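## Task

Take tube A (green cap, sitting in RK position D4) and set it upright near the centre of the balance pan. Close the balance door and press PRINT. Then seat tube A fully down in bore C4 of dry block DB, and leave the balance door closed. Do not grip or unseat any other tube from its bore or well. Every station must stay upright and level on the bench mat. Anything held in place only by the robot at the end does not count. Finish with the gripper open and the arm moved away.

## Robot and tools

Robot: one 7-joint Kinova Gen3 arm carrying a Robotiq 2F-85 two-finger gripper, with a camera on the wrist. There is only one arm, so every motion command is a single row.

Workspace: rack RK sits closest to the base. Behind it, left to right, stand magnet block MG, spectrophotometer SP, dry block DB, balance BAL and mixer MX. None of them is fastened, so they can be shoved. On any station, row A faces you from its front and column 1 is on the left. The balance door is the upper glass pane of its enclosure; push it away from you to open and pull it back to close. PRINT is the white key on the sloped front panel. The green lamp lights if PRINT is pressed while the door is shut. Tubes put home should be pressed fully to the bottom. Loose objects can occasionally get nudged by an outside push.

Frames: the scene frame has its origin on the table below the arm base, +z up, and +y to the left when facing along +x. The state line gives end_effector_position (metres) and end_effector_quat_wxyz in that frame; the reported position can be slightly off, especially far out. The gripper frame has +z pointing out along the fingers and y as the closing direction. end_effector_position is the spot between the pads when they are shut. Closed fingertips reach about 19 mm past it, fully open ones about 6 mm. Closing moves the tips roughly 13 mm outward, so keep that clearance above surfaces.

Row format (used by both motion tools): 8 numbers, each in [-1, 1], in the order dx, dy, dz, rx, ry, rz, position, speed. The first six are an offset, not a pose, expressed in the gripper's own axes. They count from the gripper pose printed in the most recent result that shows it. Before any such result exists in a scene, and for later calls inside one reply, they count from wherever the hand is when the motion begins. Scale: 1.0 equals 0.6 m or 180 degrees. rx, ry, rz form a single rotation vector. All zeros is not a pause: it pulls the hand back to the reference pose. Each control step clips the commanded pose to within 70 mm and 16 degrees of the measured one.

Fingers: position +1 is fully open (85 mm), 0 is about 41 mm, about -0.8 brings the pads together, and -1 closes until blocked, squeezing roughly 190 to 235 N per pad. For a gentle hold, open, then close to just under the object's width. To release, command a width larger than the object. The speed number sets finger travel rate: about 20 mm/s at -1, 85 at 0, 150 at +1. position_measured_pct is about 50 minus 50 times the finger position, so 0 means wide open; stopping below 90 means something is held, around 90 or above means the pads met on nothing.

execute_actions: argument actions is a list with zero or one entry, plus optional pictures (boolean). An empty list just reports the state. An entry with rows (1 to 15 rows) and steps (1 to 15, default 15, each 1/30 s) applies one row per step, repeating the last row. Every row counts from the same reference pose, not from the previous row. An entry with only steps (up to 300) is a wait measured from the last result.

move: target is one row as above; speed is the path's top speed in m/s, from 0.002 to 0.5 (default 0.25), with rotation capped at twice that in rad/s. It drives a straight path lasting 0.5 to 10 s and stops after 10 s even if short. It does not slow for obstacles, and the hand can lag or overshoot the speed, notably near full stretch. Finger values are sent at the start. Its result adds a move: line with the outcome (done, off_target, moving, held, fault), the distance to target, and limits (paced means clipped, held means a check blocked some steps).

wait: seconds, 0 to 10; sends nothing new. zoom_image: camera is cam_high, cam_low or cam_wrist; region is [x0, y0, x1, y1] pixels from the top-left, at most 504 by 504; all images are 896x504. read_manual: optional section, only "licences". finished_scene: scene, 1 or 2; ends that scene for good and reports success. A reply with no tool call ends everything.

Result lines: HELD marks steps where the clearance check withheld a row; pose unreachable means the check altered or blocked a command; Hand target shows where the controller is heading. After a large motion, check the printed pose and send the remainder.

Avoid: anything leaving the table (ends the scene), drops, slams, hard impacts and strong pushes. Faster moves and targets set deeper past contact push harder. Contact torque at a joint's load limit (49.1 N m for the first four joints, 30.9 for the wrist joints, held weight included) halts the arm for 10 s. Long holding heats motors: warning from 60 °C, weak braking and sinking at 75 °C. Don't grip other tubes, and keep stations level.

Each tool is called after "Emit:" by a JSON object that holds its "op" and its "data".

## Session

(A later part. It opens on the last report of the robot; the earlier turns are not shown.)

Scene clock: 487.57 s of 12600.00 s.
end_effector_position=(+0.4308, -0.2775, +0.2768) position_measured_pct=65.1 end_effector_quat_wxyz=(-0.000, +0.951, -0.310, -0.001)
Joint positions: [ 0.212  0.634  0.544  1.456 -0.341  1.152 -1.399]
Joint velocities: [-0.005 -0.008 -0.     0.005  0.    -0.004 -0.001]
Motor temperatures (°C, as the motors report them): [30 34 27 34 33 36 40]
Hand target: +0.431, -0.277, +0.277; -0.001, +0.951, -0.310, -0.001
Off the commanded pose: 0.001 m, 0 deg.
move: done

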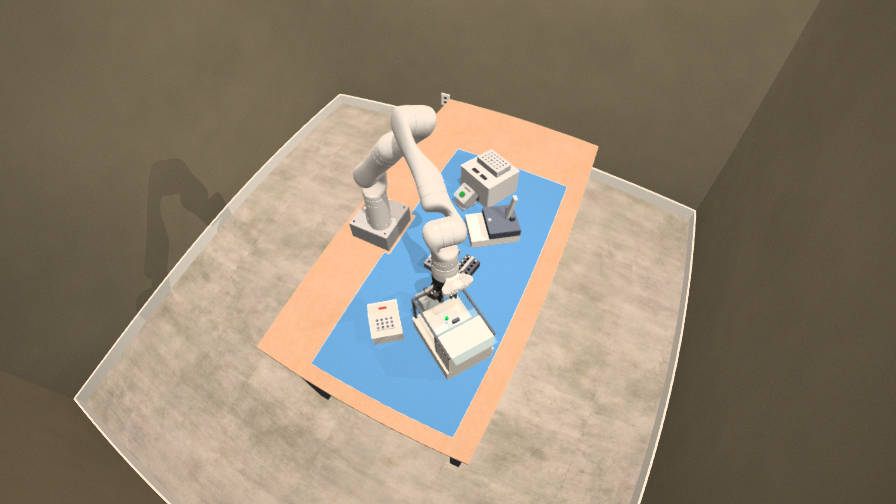

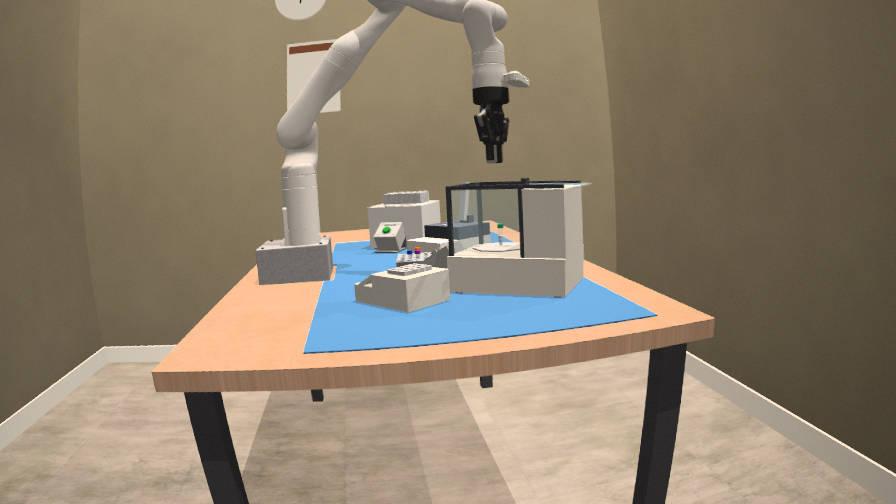

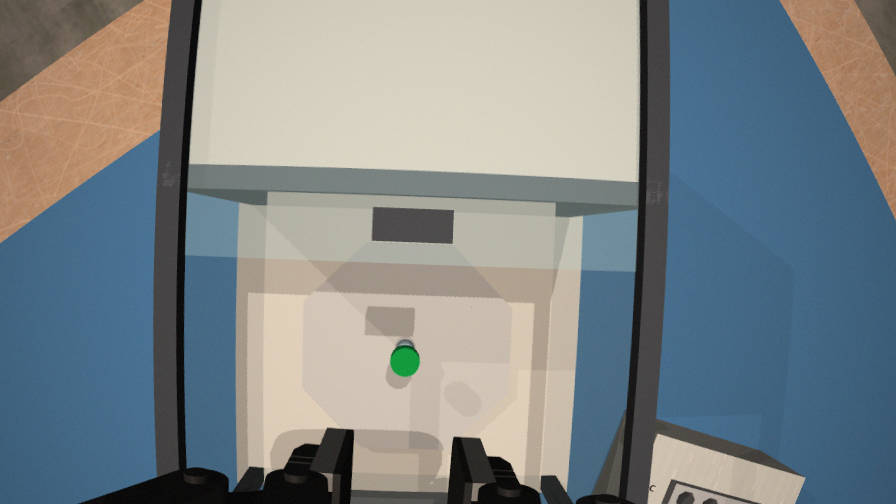

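Emit:
{"op": "move", "data": {"target": [0, 0, 0.17, 0, 0, 0, -0.3, 0], "speed": 0.06}}

Scene clock: 493.90 s of 12600.00 s.
end_effector_position=(+0.4307, -0.2775, +0.1752) position_measured_pct=65.1 end_effector_quat_wxyz=(-0.000, +0.951, -0.310, -0.001)
Joint positions: [ 0.245  0.766  0.48   1.581 -0.418  0.904 -1.335]
Joint velocities: [ 0.002  0.004 -0.001  0.001 -0.001 -0.004  0.001]
Motor temperatures (°C, as the motors report them): [30 35 27 34 33 36 40]
Hand target: +0.431, -0.278, +0.175; -0.000, +0.951, -0.311, -0.001
Off the commanded pose: 0.000 m, 0 deg.
move: done

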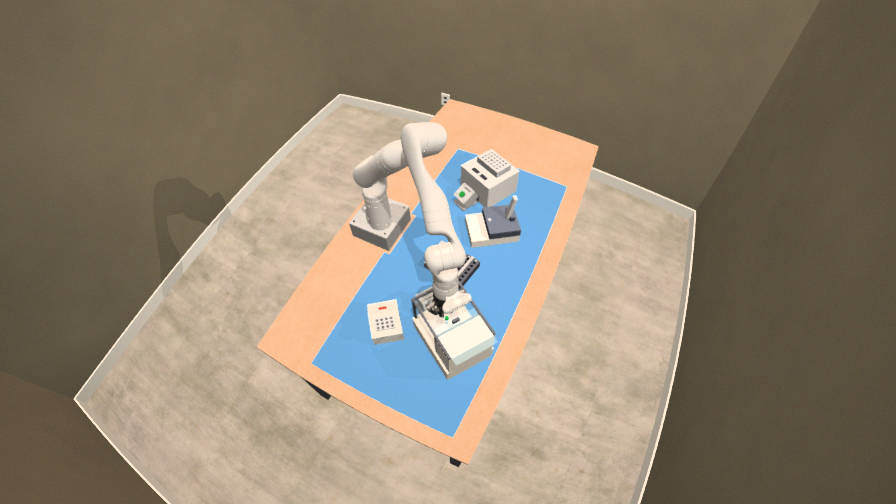

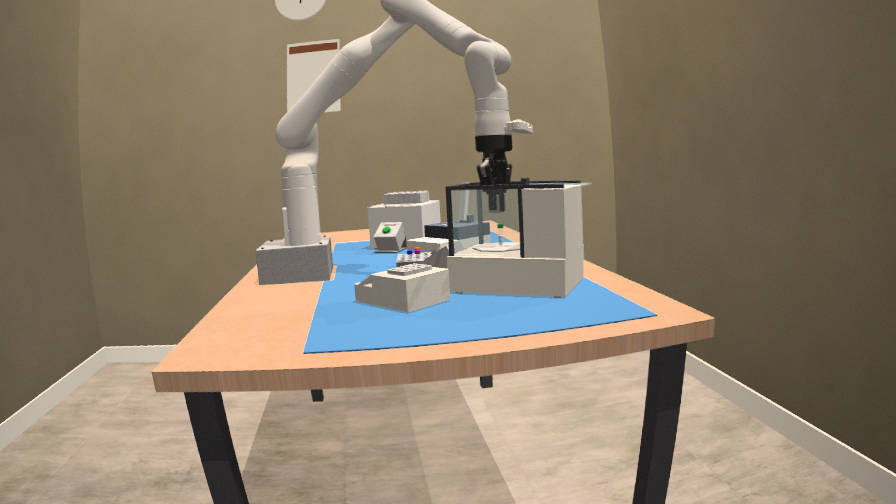

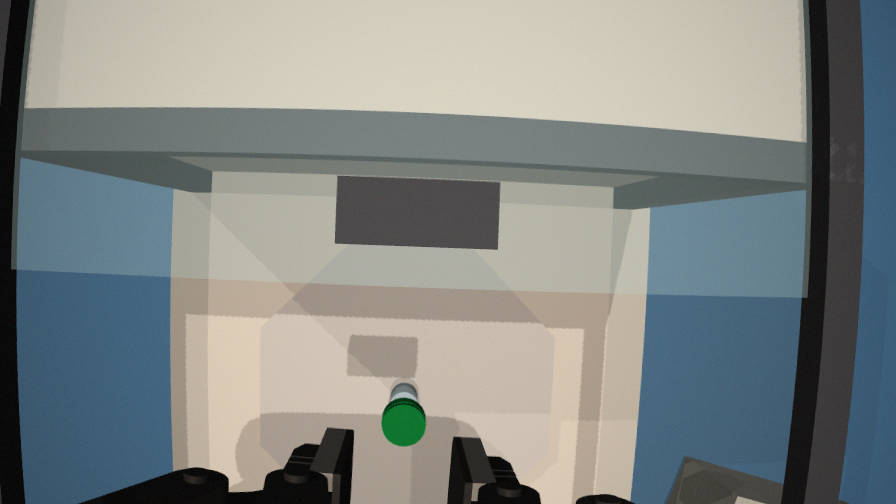

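Emit:
{"op": "move", "data": {"target": [0, 0, 0.072, 0, 0, 0, -0.3, 0], "speed": 0.03}}

Emit:
{"op": "zoom_image", "data": {"camera": "cam_low", "region": [440, 190, 560, 270]}}

Scene clock: 502.90 s of 12600.00 s.
end_effector_position=(+0.4307, -0.2775, +0.1322) position_measured_pct=65.1 end_effector_quat_wxyz=(-0.000, +0.951, -0.310, -0.001)
Joint positions: [ 0.265  0.833  0.445  1.61  -0.454  0.808 -1.307]
Joint velocities: [ 0.001  0.003 -0.     0.001  0.001 -0.001 -0.   ]
Motor temperatures (°C, as the motors report them): [30 35 27 34 33 36 40]
Hand target: +0.431, -0.278, +0.132; -0.000, +0.951, -0.310, -0.001
Off the commanded pose: 0.000 m, 0 deg.
move: done

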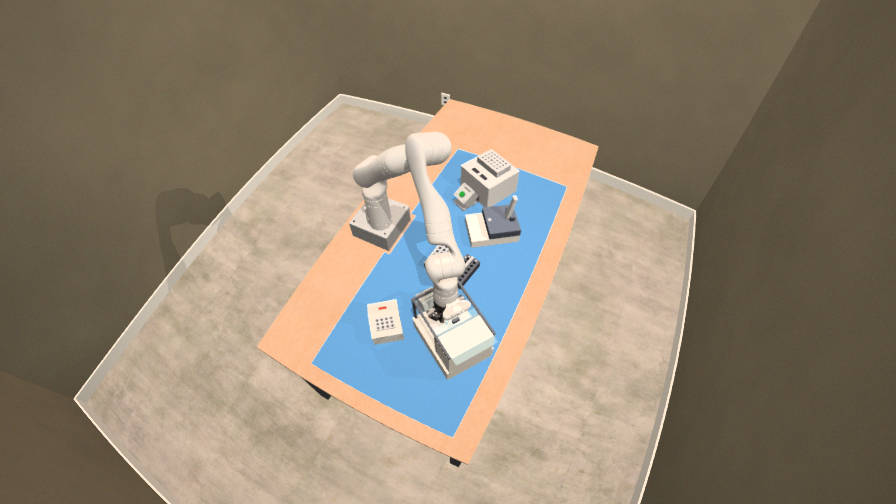

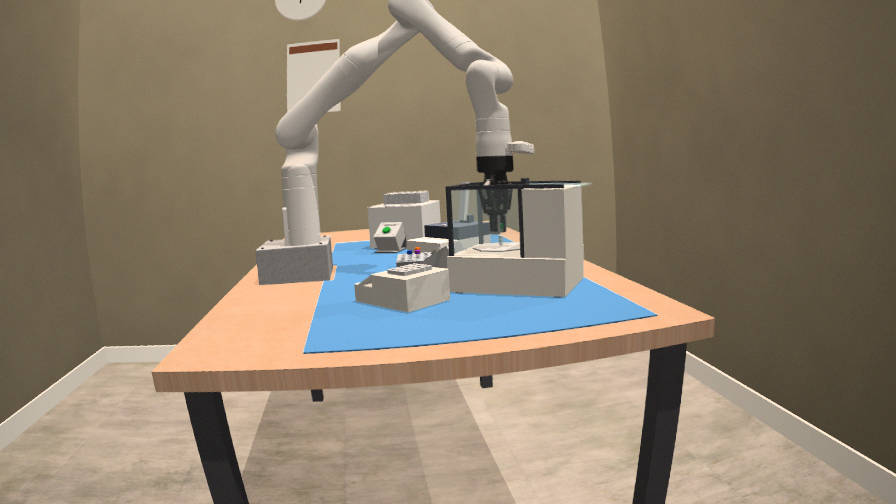

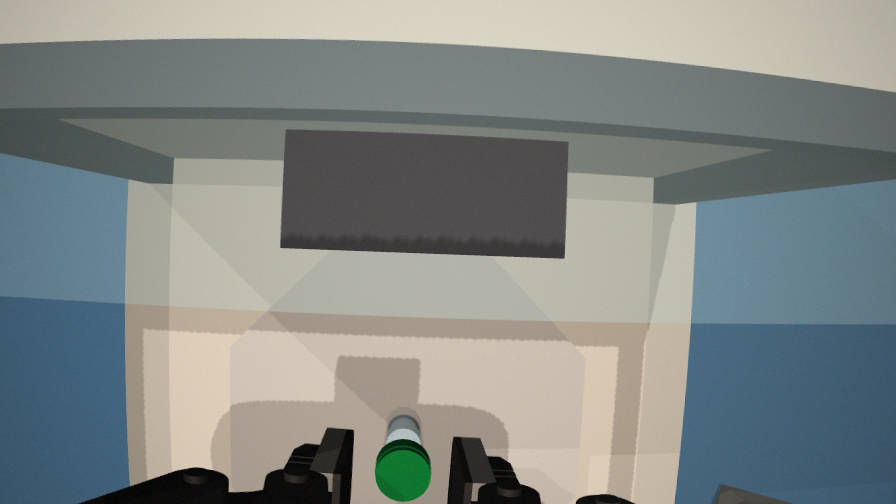

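Region (440, 190, 560, 270) of cam_low's 896x504 image, scaled by 4.200, with more detail than that image has.

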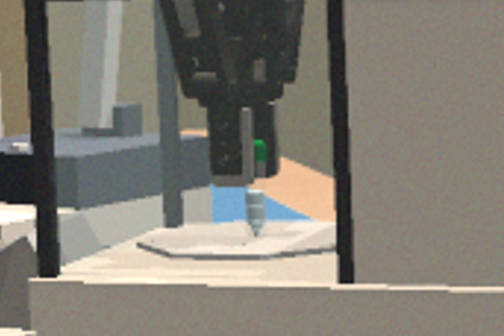

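Emit:
{"op": "move", "data": {"target": [0, 0, 0, 0, 0, 0, -1, -0.5], "speed": 0.02}}

Emit:
{"op": "move", "data": {"target": [0, 0, -0.3, 0, 0, 0, -1, 0], "speed": 0.06}}

Emit:
{"op": "zoom_image", "data": {"camera": "cam_low", "region": [420, 60, 600, 200]}}

Scene clock: 510.13 s of 12600.00 s.
end_effector_position=(+0.4307, -0.2776, +0.1323) position_measured_pct=83.3 end_effector_quat_wxyz=(-0.000, +0.951, -0.310, -0.001)
Joint positions: [ 0.265  0.833  0.445  1.61  -0.454  0.808 -1.307]
Joint velocities: [ 0.     0.     0.001 -0.001  0.    -0.     0.001]
Motor temperatures (°C, as the motors report them): [30 35 27 34 33 36 40]
Hand target: +0.431, -0.278, +0.132; -0.000, +0.951, -0.310, -0.001
Off the commanded pose: 0.000 m, 0 deg.
move: done

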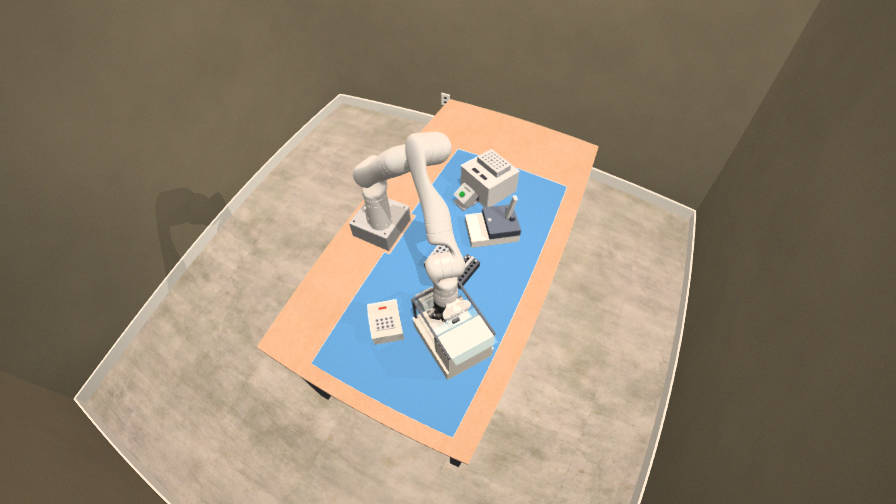

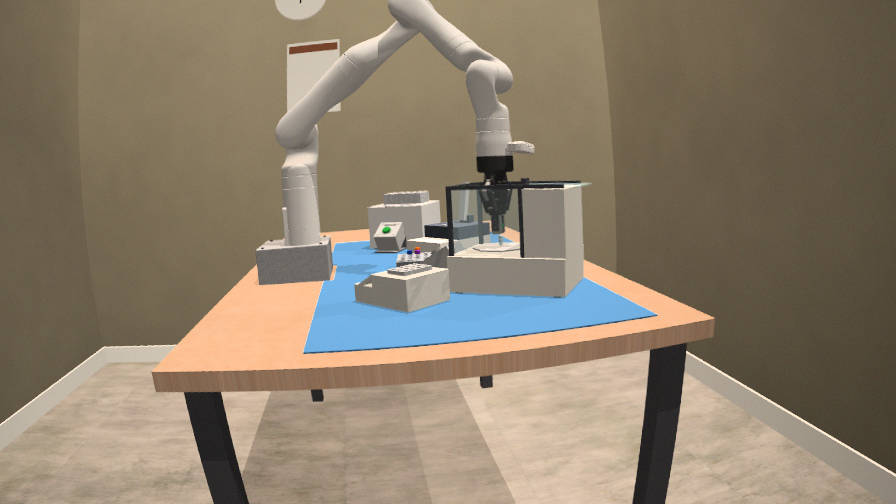

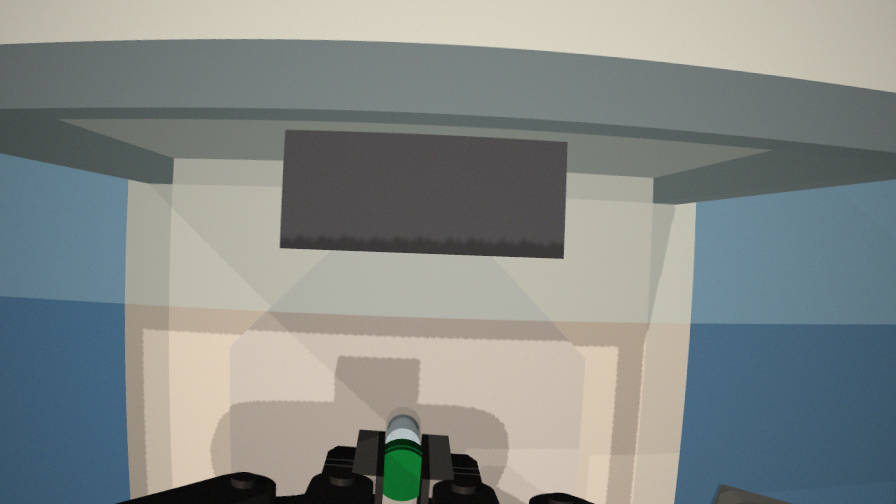

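Scene clock: 513.47 s of 12600.00 s.
end_effector_position=(+0.4309, -0.2774, +0.3119) position_measured_pct=83.3 end_effector_quat_wxyz=(-0.001, +0.951, -0.310, -0.001)
Joint positions: [ 0.207  0.6    0.559  1.394 -0.32   1.244 -1.418]
Joint velocities: [-0.    -0.001 -0.    -0.003  0.002  0.001 -0.   ]
Motor temperatures (°C, as the motors report them): [30 35 27 34 33 36 40]
Hand target: +0.431, -0.277, +0.312; -0.001, +0.951, -0.310, -0.001
Off the commanded pose: 0.001 m, 0 deg.
move: done

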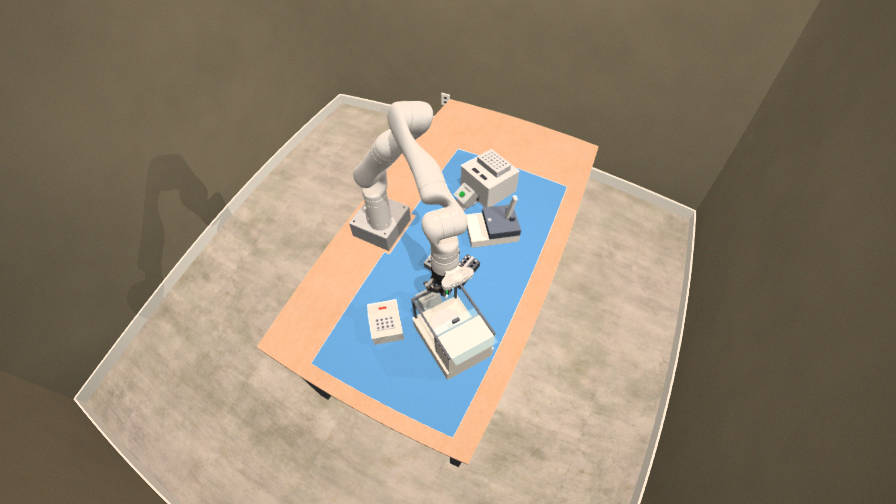

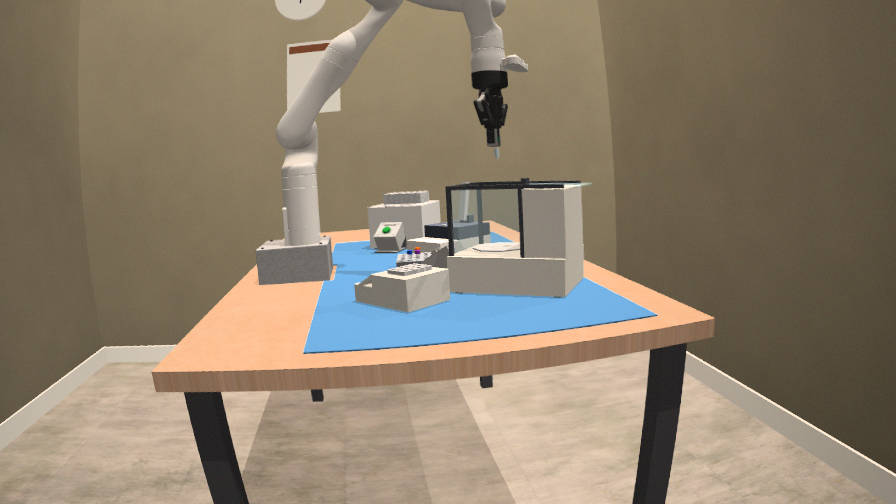

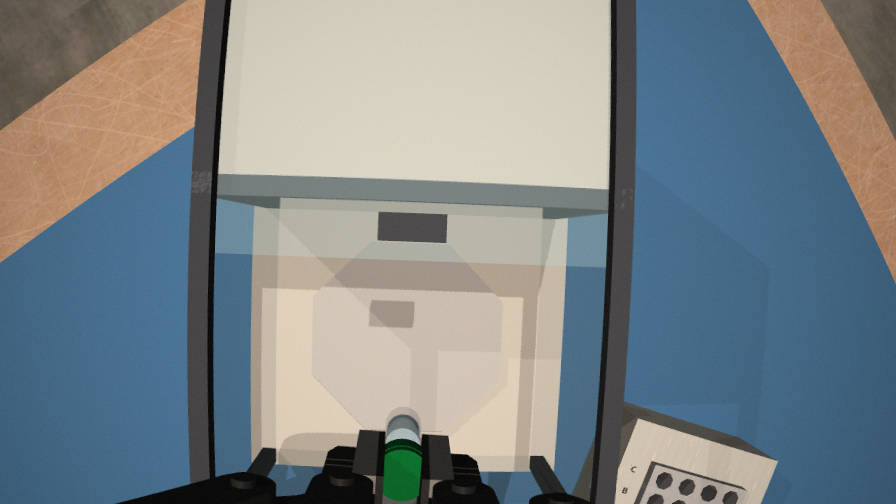

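Region (420, 60, 600, 200) of cam_low's 896x504 image, scaled by 2.800, with more detail than that image has.

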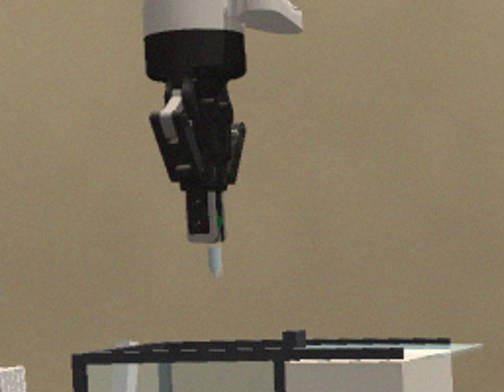

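Emit:
{"op": "move", "data": {"target": [-0.192, 0.332, 0, 0, 0, 0, -1, 0], "speed": 0.1}}

Emit:
{"op": "move", "data": {"target": [0, 0, 0.2, 0, 0, 0, -1, 0], "speed": 0.08}}

Scene clock: 525.30 s of 12600.00 s.
end_effector_position=(+0.2215, -0.3705, +0.3121) position_measured_pct=83.3 end_effector_quat_wxyz=(-0.001, +0.951, -0.310, -0.001)
Joint positions: [ 0.546  0.423  0.622  1.687 -0.266  1.122 -0.965]
Joint velocities: [ 0.006  0.     0.002  0.001 -0.002 -0.002  0.005]
Motor temperatures (°C, as the motors report them): [30 35 27 34 33 36 40]
Hand target: +0.221, -0.371, +0.312; -0.001, +0.951, -0.310, -0.001
Off the commanded pose: 0.001 m, 0 deg.
move: done

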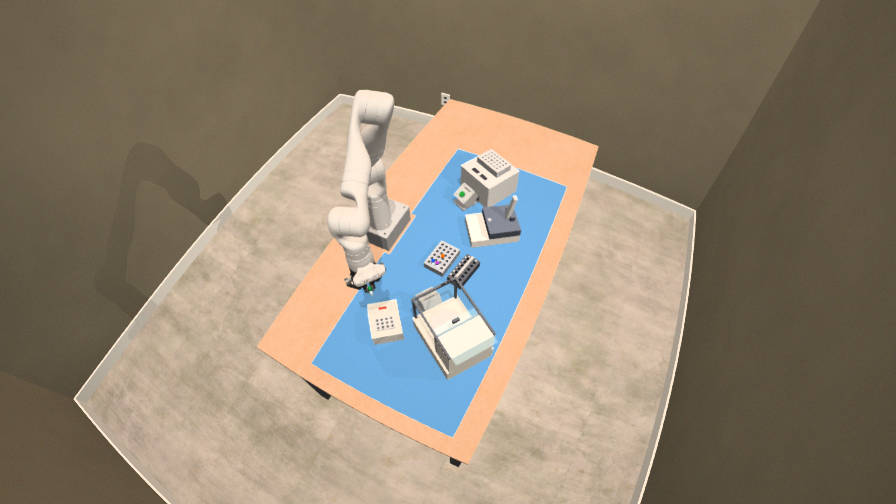

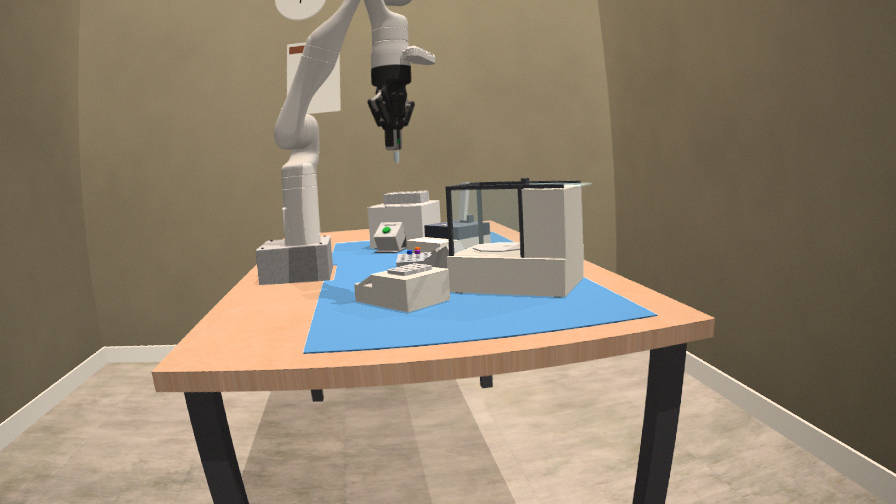

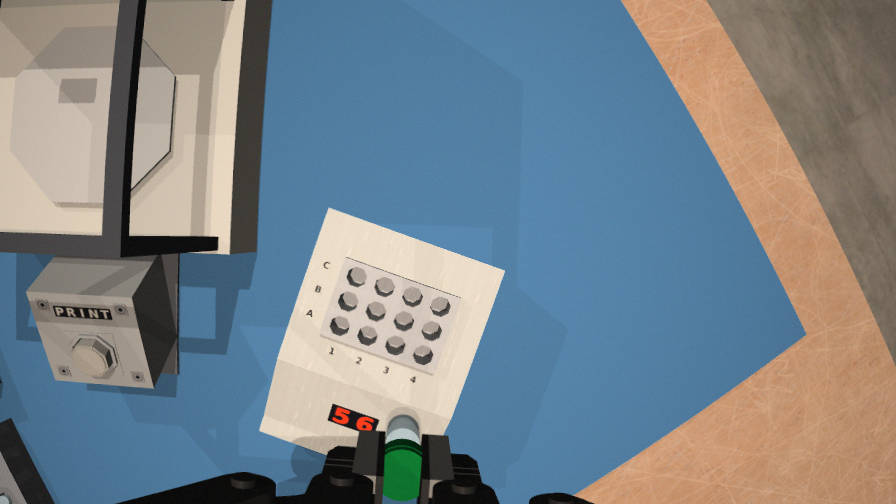

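Scene clock: 527.17 s of 12600.00 s.
end_effector_position=(+0.2215, -0.3706, +0.1925) position_measured_pct=83.3 end_effector_quat_wxyz=(-0.001, +0.951, -0.310, -0.001)
Joint positions: [ 0.624  0.6    0.525  1.86  -0.405  0.793 -0.845]
Joint velocities: [ 0.003  0.005  0.001  0.001 -0.    -0.003  0.002]
Motor temperatures (°C, as the motors report them): [30 35 27 34 33 36 40]
Hand target: +0.221, -0.371, +0.192; -0.001, +0.951, -0.310, -0.001
Off the commanded pose: 0.001 m, 0 deg.
move: done

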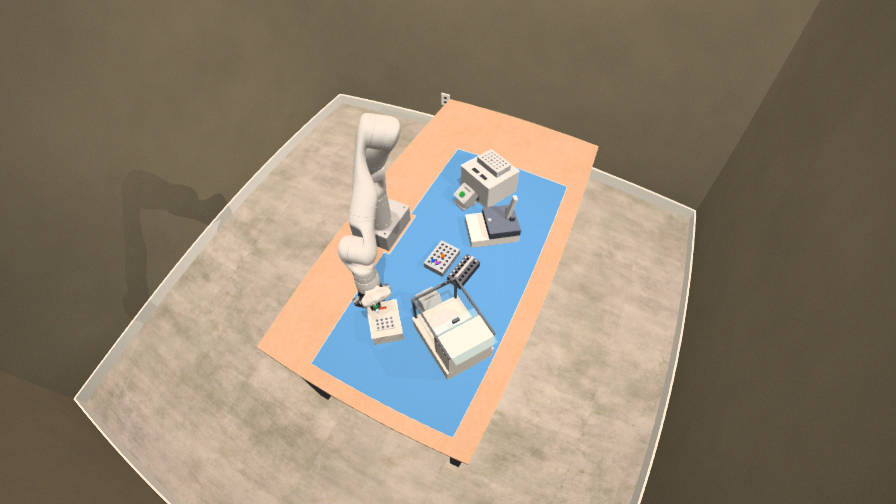

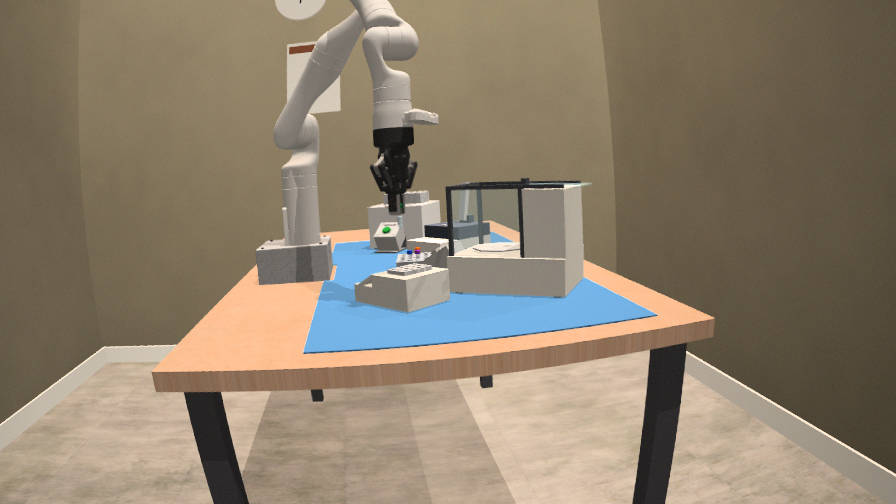

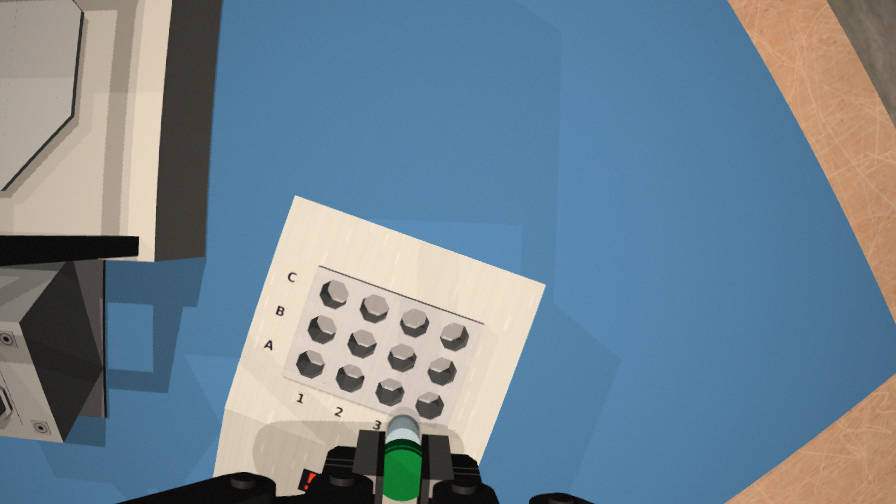

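Emit:
{"op": "move", "data": {"target": [0.0225, 0.031, 0.07, 0, 0, 0, -1, 0], "speed": 0.04}}

Emit:
{"op": "zoom_image", "data": {"camera": "cam_wrist", "region": [250, 304, 570, 504]}}

Scene clock: 541.87 s of 12600.00 s.
end_effector_position=(+0.2217, -0.3936, +0.1508) position_measured_pct=83.3 end_effector_quat_wxyz=(-0.000, +0.951, -0.310, -0.000)
Joint positions: [ 0.698  0.705  0.472  1.826 -0.458  0.724 -0.784]
Joint velocities: [ 0.004  0.006 -0.    -0.001 -0.003 -0.001  0.001]
Motor temperatures (°C, as the motors report them): [30 35 27 34 33 36 40]
Hand target: +0.221, -0.394, +0.151; -0.001, +0.951, -0.310, -0.001
Off the commanded pose: 0.000 m, 0 deg.
move: done

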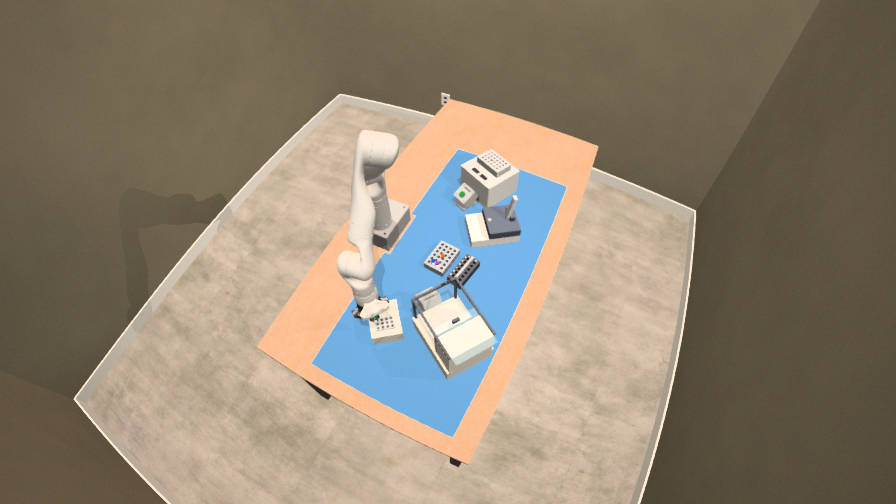

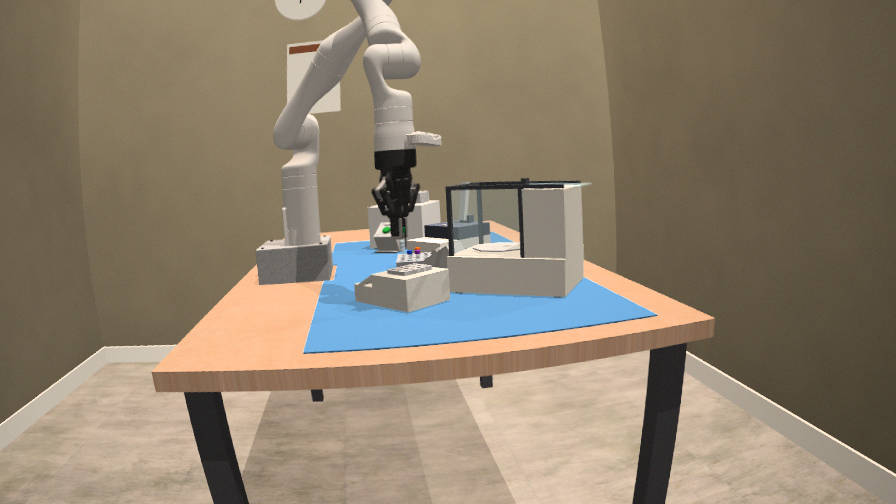

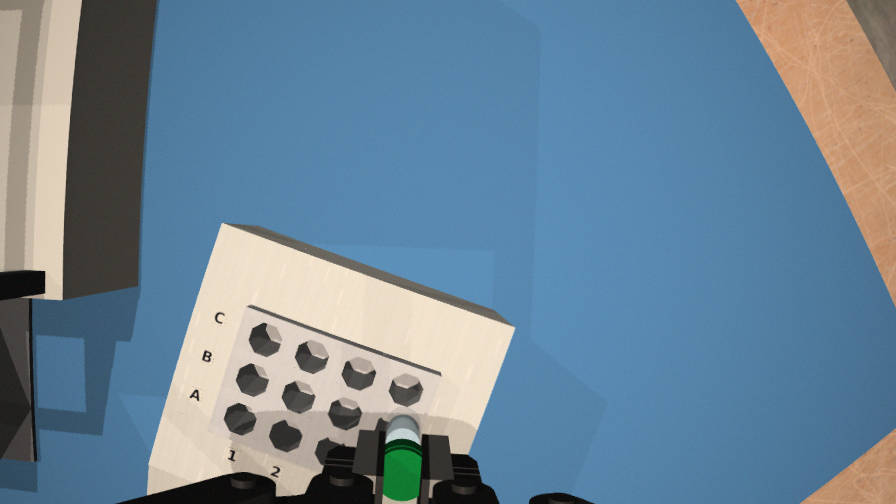

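Region (250, 304, 570, 504) of cam_wrist's 896x504 image, scaled by 1.575; it fills the top 315 rows of this view, and the rest is white.

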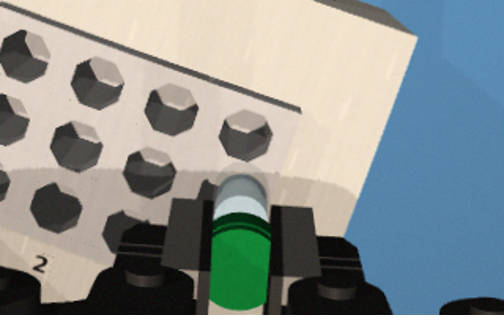

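Emit:
{"op": "move", "data": {"target": [-0.0015, 0, 0.042, 0, 0, 0, -1, 0], "speed": 0.02}}

Emit:
{"op": "zoom_image", "data": {"camera": "cam_wrist", "region": [250, 304, 570, 504]}}

Scene clock: 549.57 s of 12600.00 s.
end_effector_position=(+0.2210, -0.3931, +0.1258) position_measured_pct=83.3 end_effector_quat_wxyz=(-0.000, +0.951, -0.310, -0.000)
Joint positions: [ 0.721  0.75   0.439  1.843 -0.488  0.661 -0.758]
Joint velocities: [ 0.002  0.003  0.001  0.001 -0.001 -0.004  0.001]
Motor temperatures (°C, as the motors report them): [30 35 27 34 33 36 40]
Hand target: +0.221, -0.393, +0.126; -0.000, +0.951, -0.310, -0.000
Off the commanded pose: 0.000 m, 0 deg.
move: done

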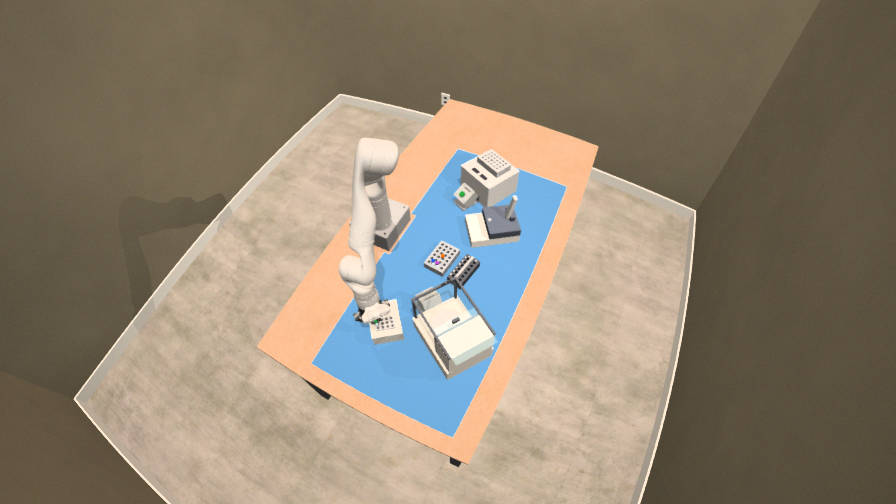

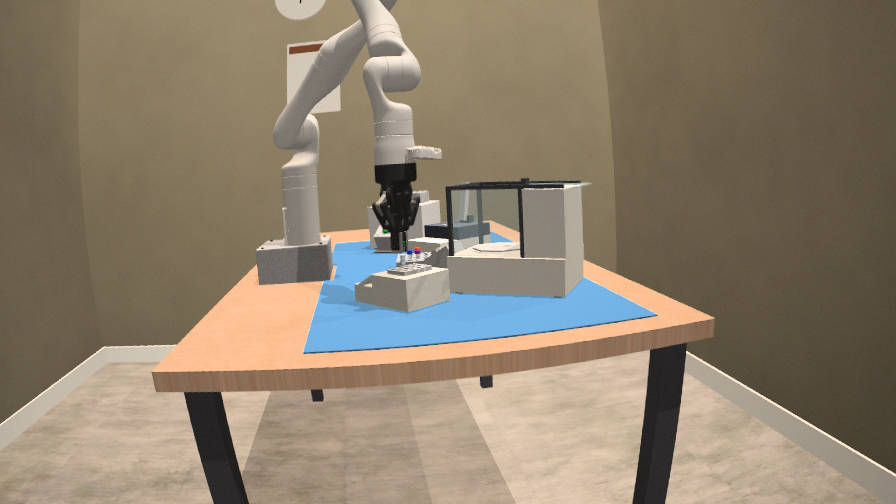

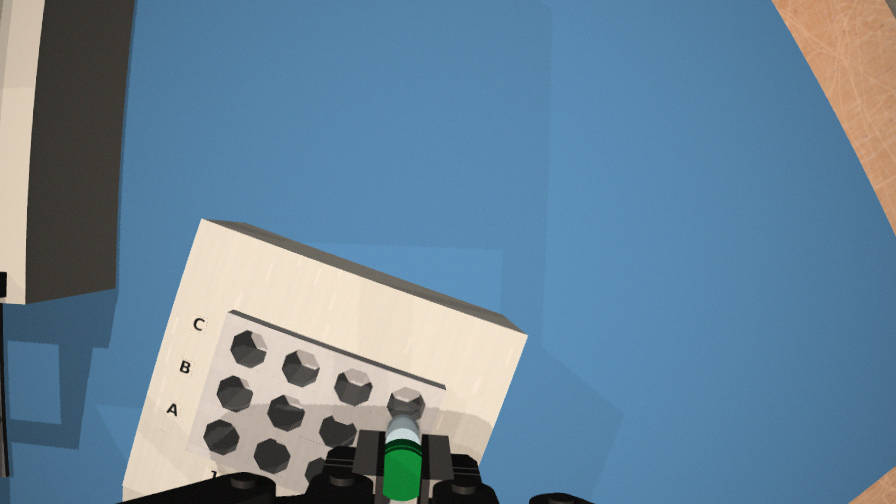

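Region (250, 304, 570, 504) of cam_wrist's 896x504 image, scaled by 1.575; it fills the top 315 rows of this view, and the rest is white.

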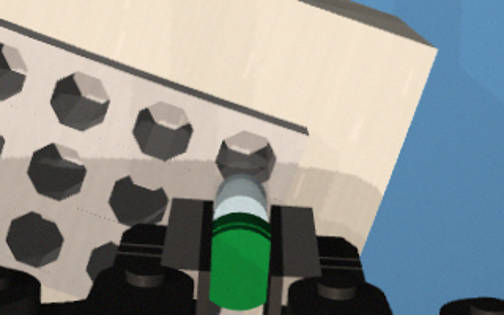

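Emit:
{"op": "move", "data": {"target": [0, 0.001, 0.035, 0, 0, 0, -1, 0], "speed": 0.007}}

Emit:
{"op": "zoom_image", "data": {"camera": "cam_low", "region": [340, 190, 480, 300]}}

Scene clock: 558.73 s of 12600.00 s.
end_effector_position=(+0.2264, -0.3984, +0.1157) position_measured_pct=83.3 end_effector_quat_wxyz=(+0.004, +0.951, -0.309, +0.010)
Joint positions: [ 0.738  0.767  0.415  1.845 -0.515  0.617 -0.736]
Joint velocities: [-0.001  0.     0.002 -0.001 -0.004  0.     0.003]
Motor temperatures (°C, as the motors report them): [30 35 27 34 33 36 40]
Hand target: +0.221, -0.393, +0.105; -0.000, +0.951, -0.310, -0.000
Off the commanded pose: 0.013 m, 1 deg.
move: off_target

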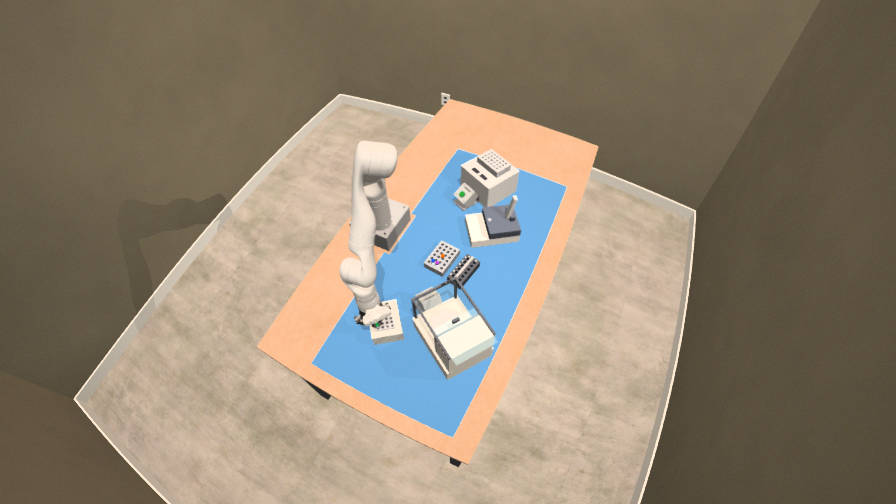

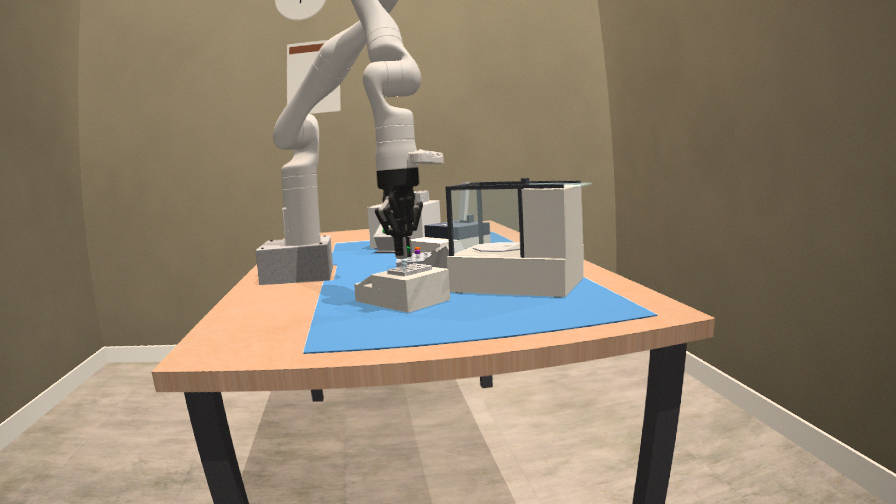

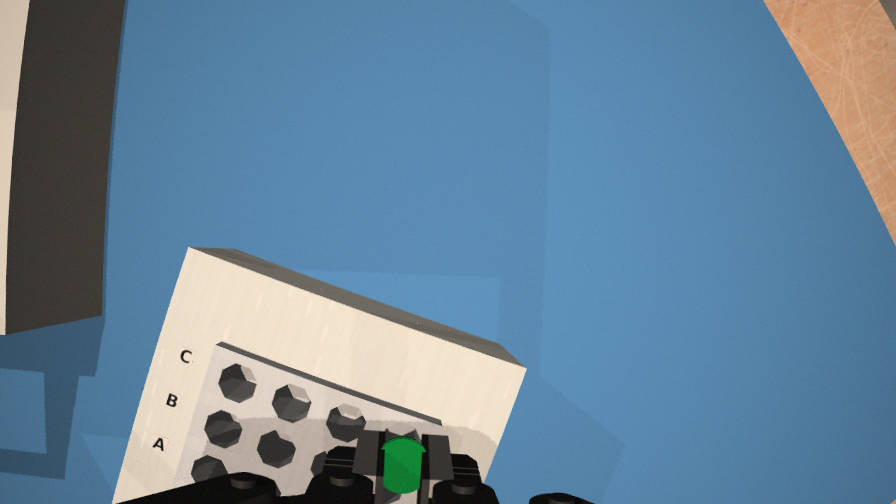

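Region (340, 190, 480, 300) of cam_low's 896x504 image, scaled by 3.600, with more detail than that image has; it fills the top 396 rows of this view, and the rest is white.

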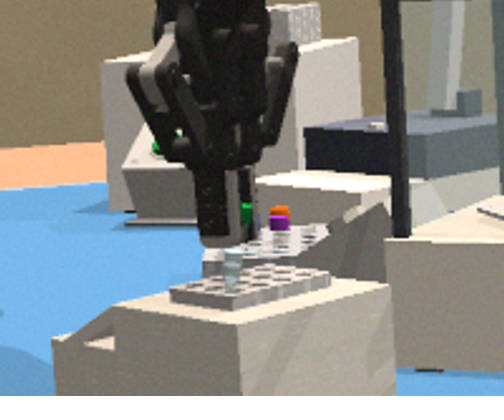

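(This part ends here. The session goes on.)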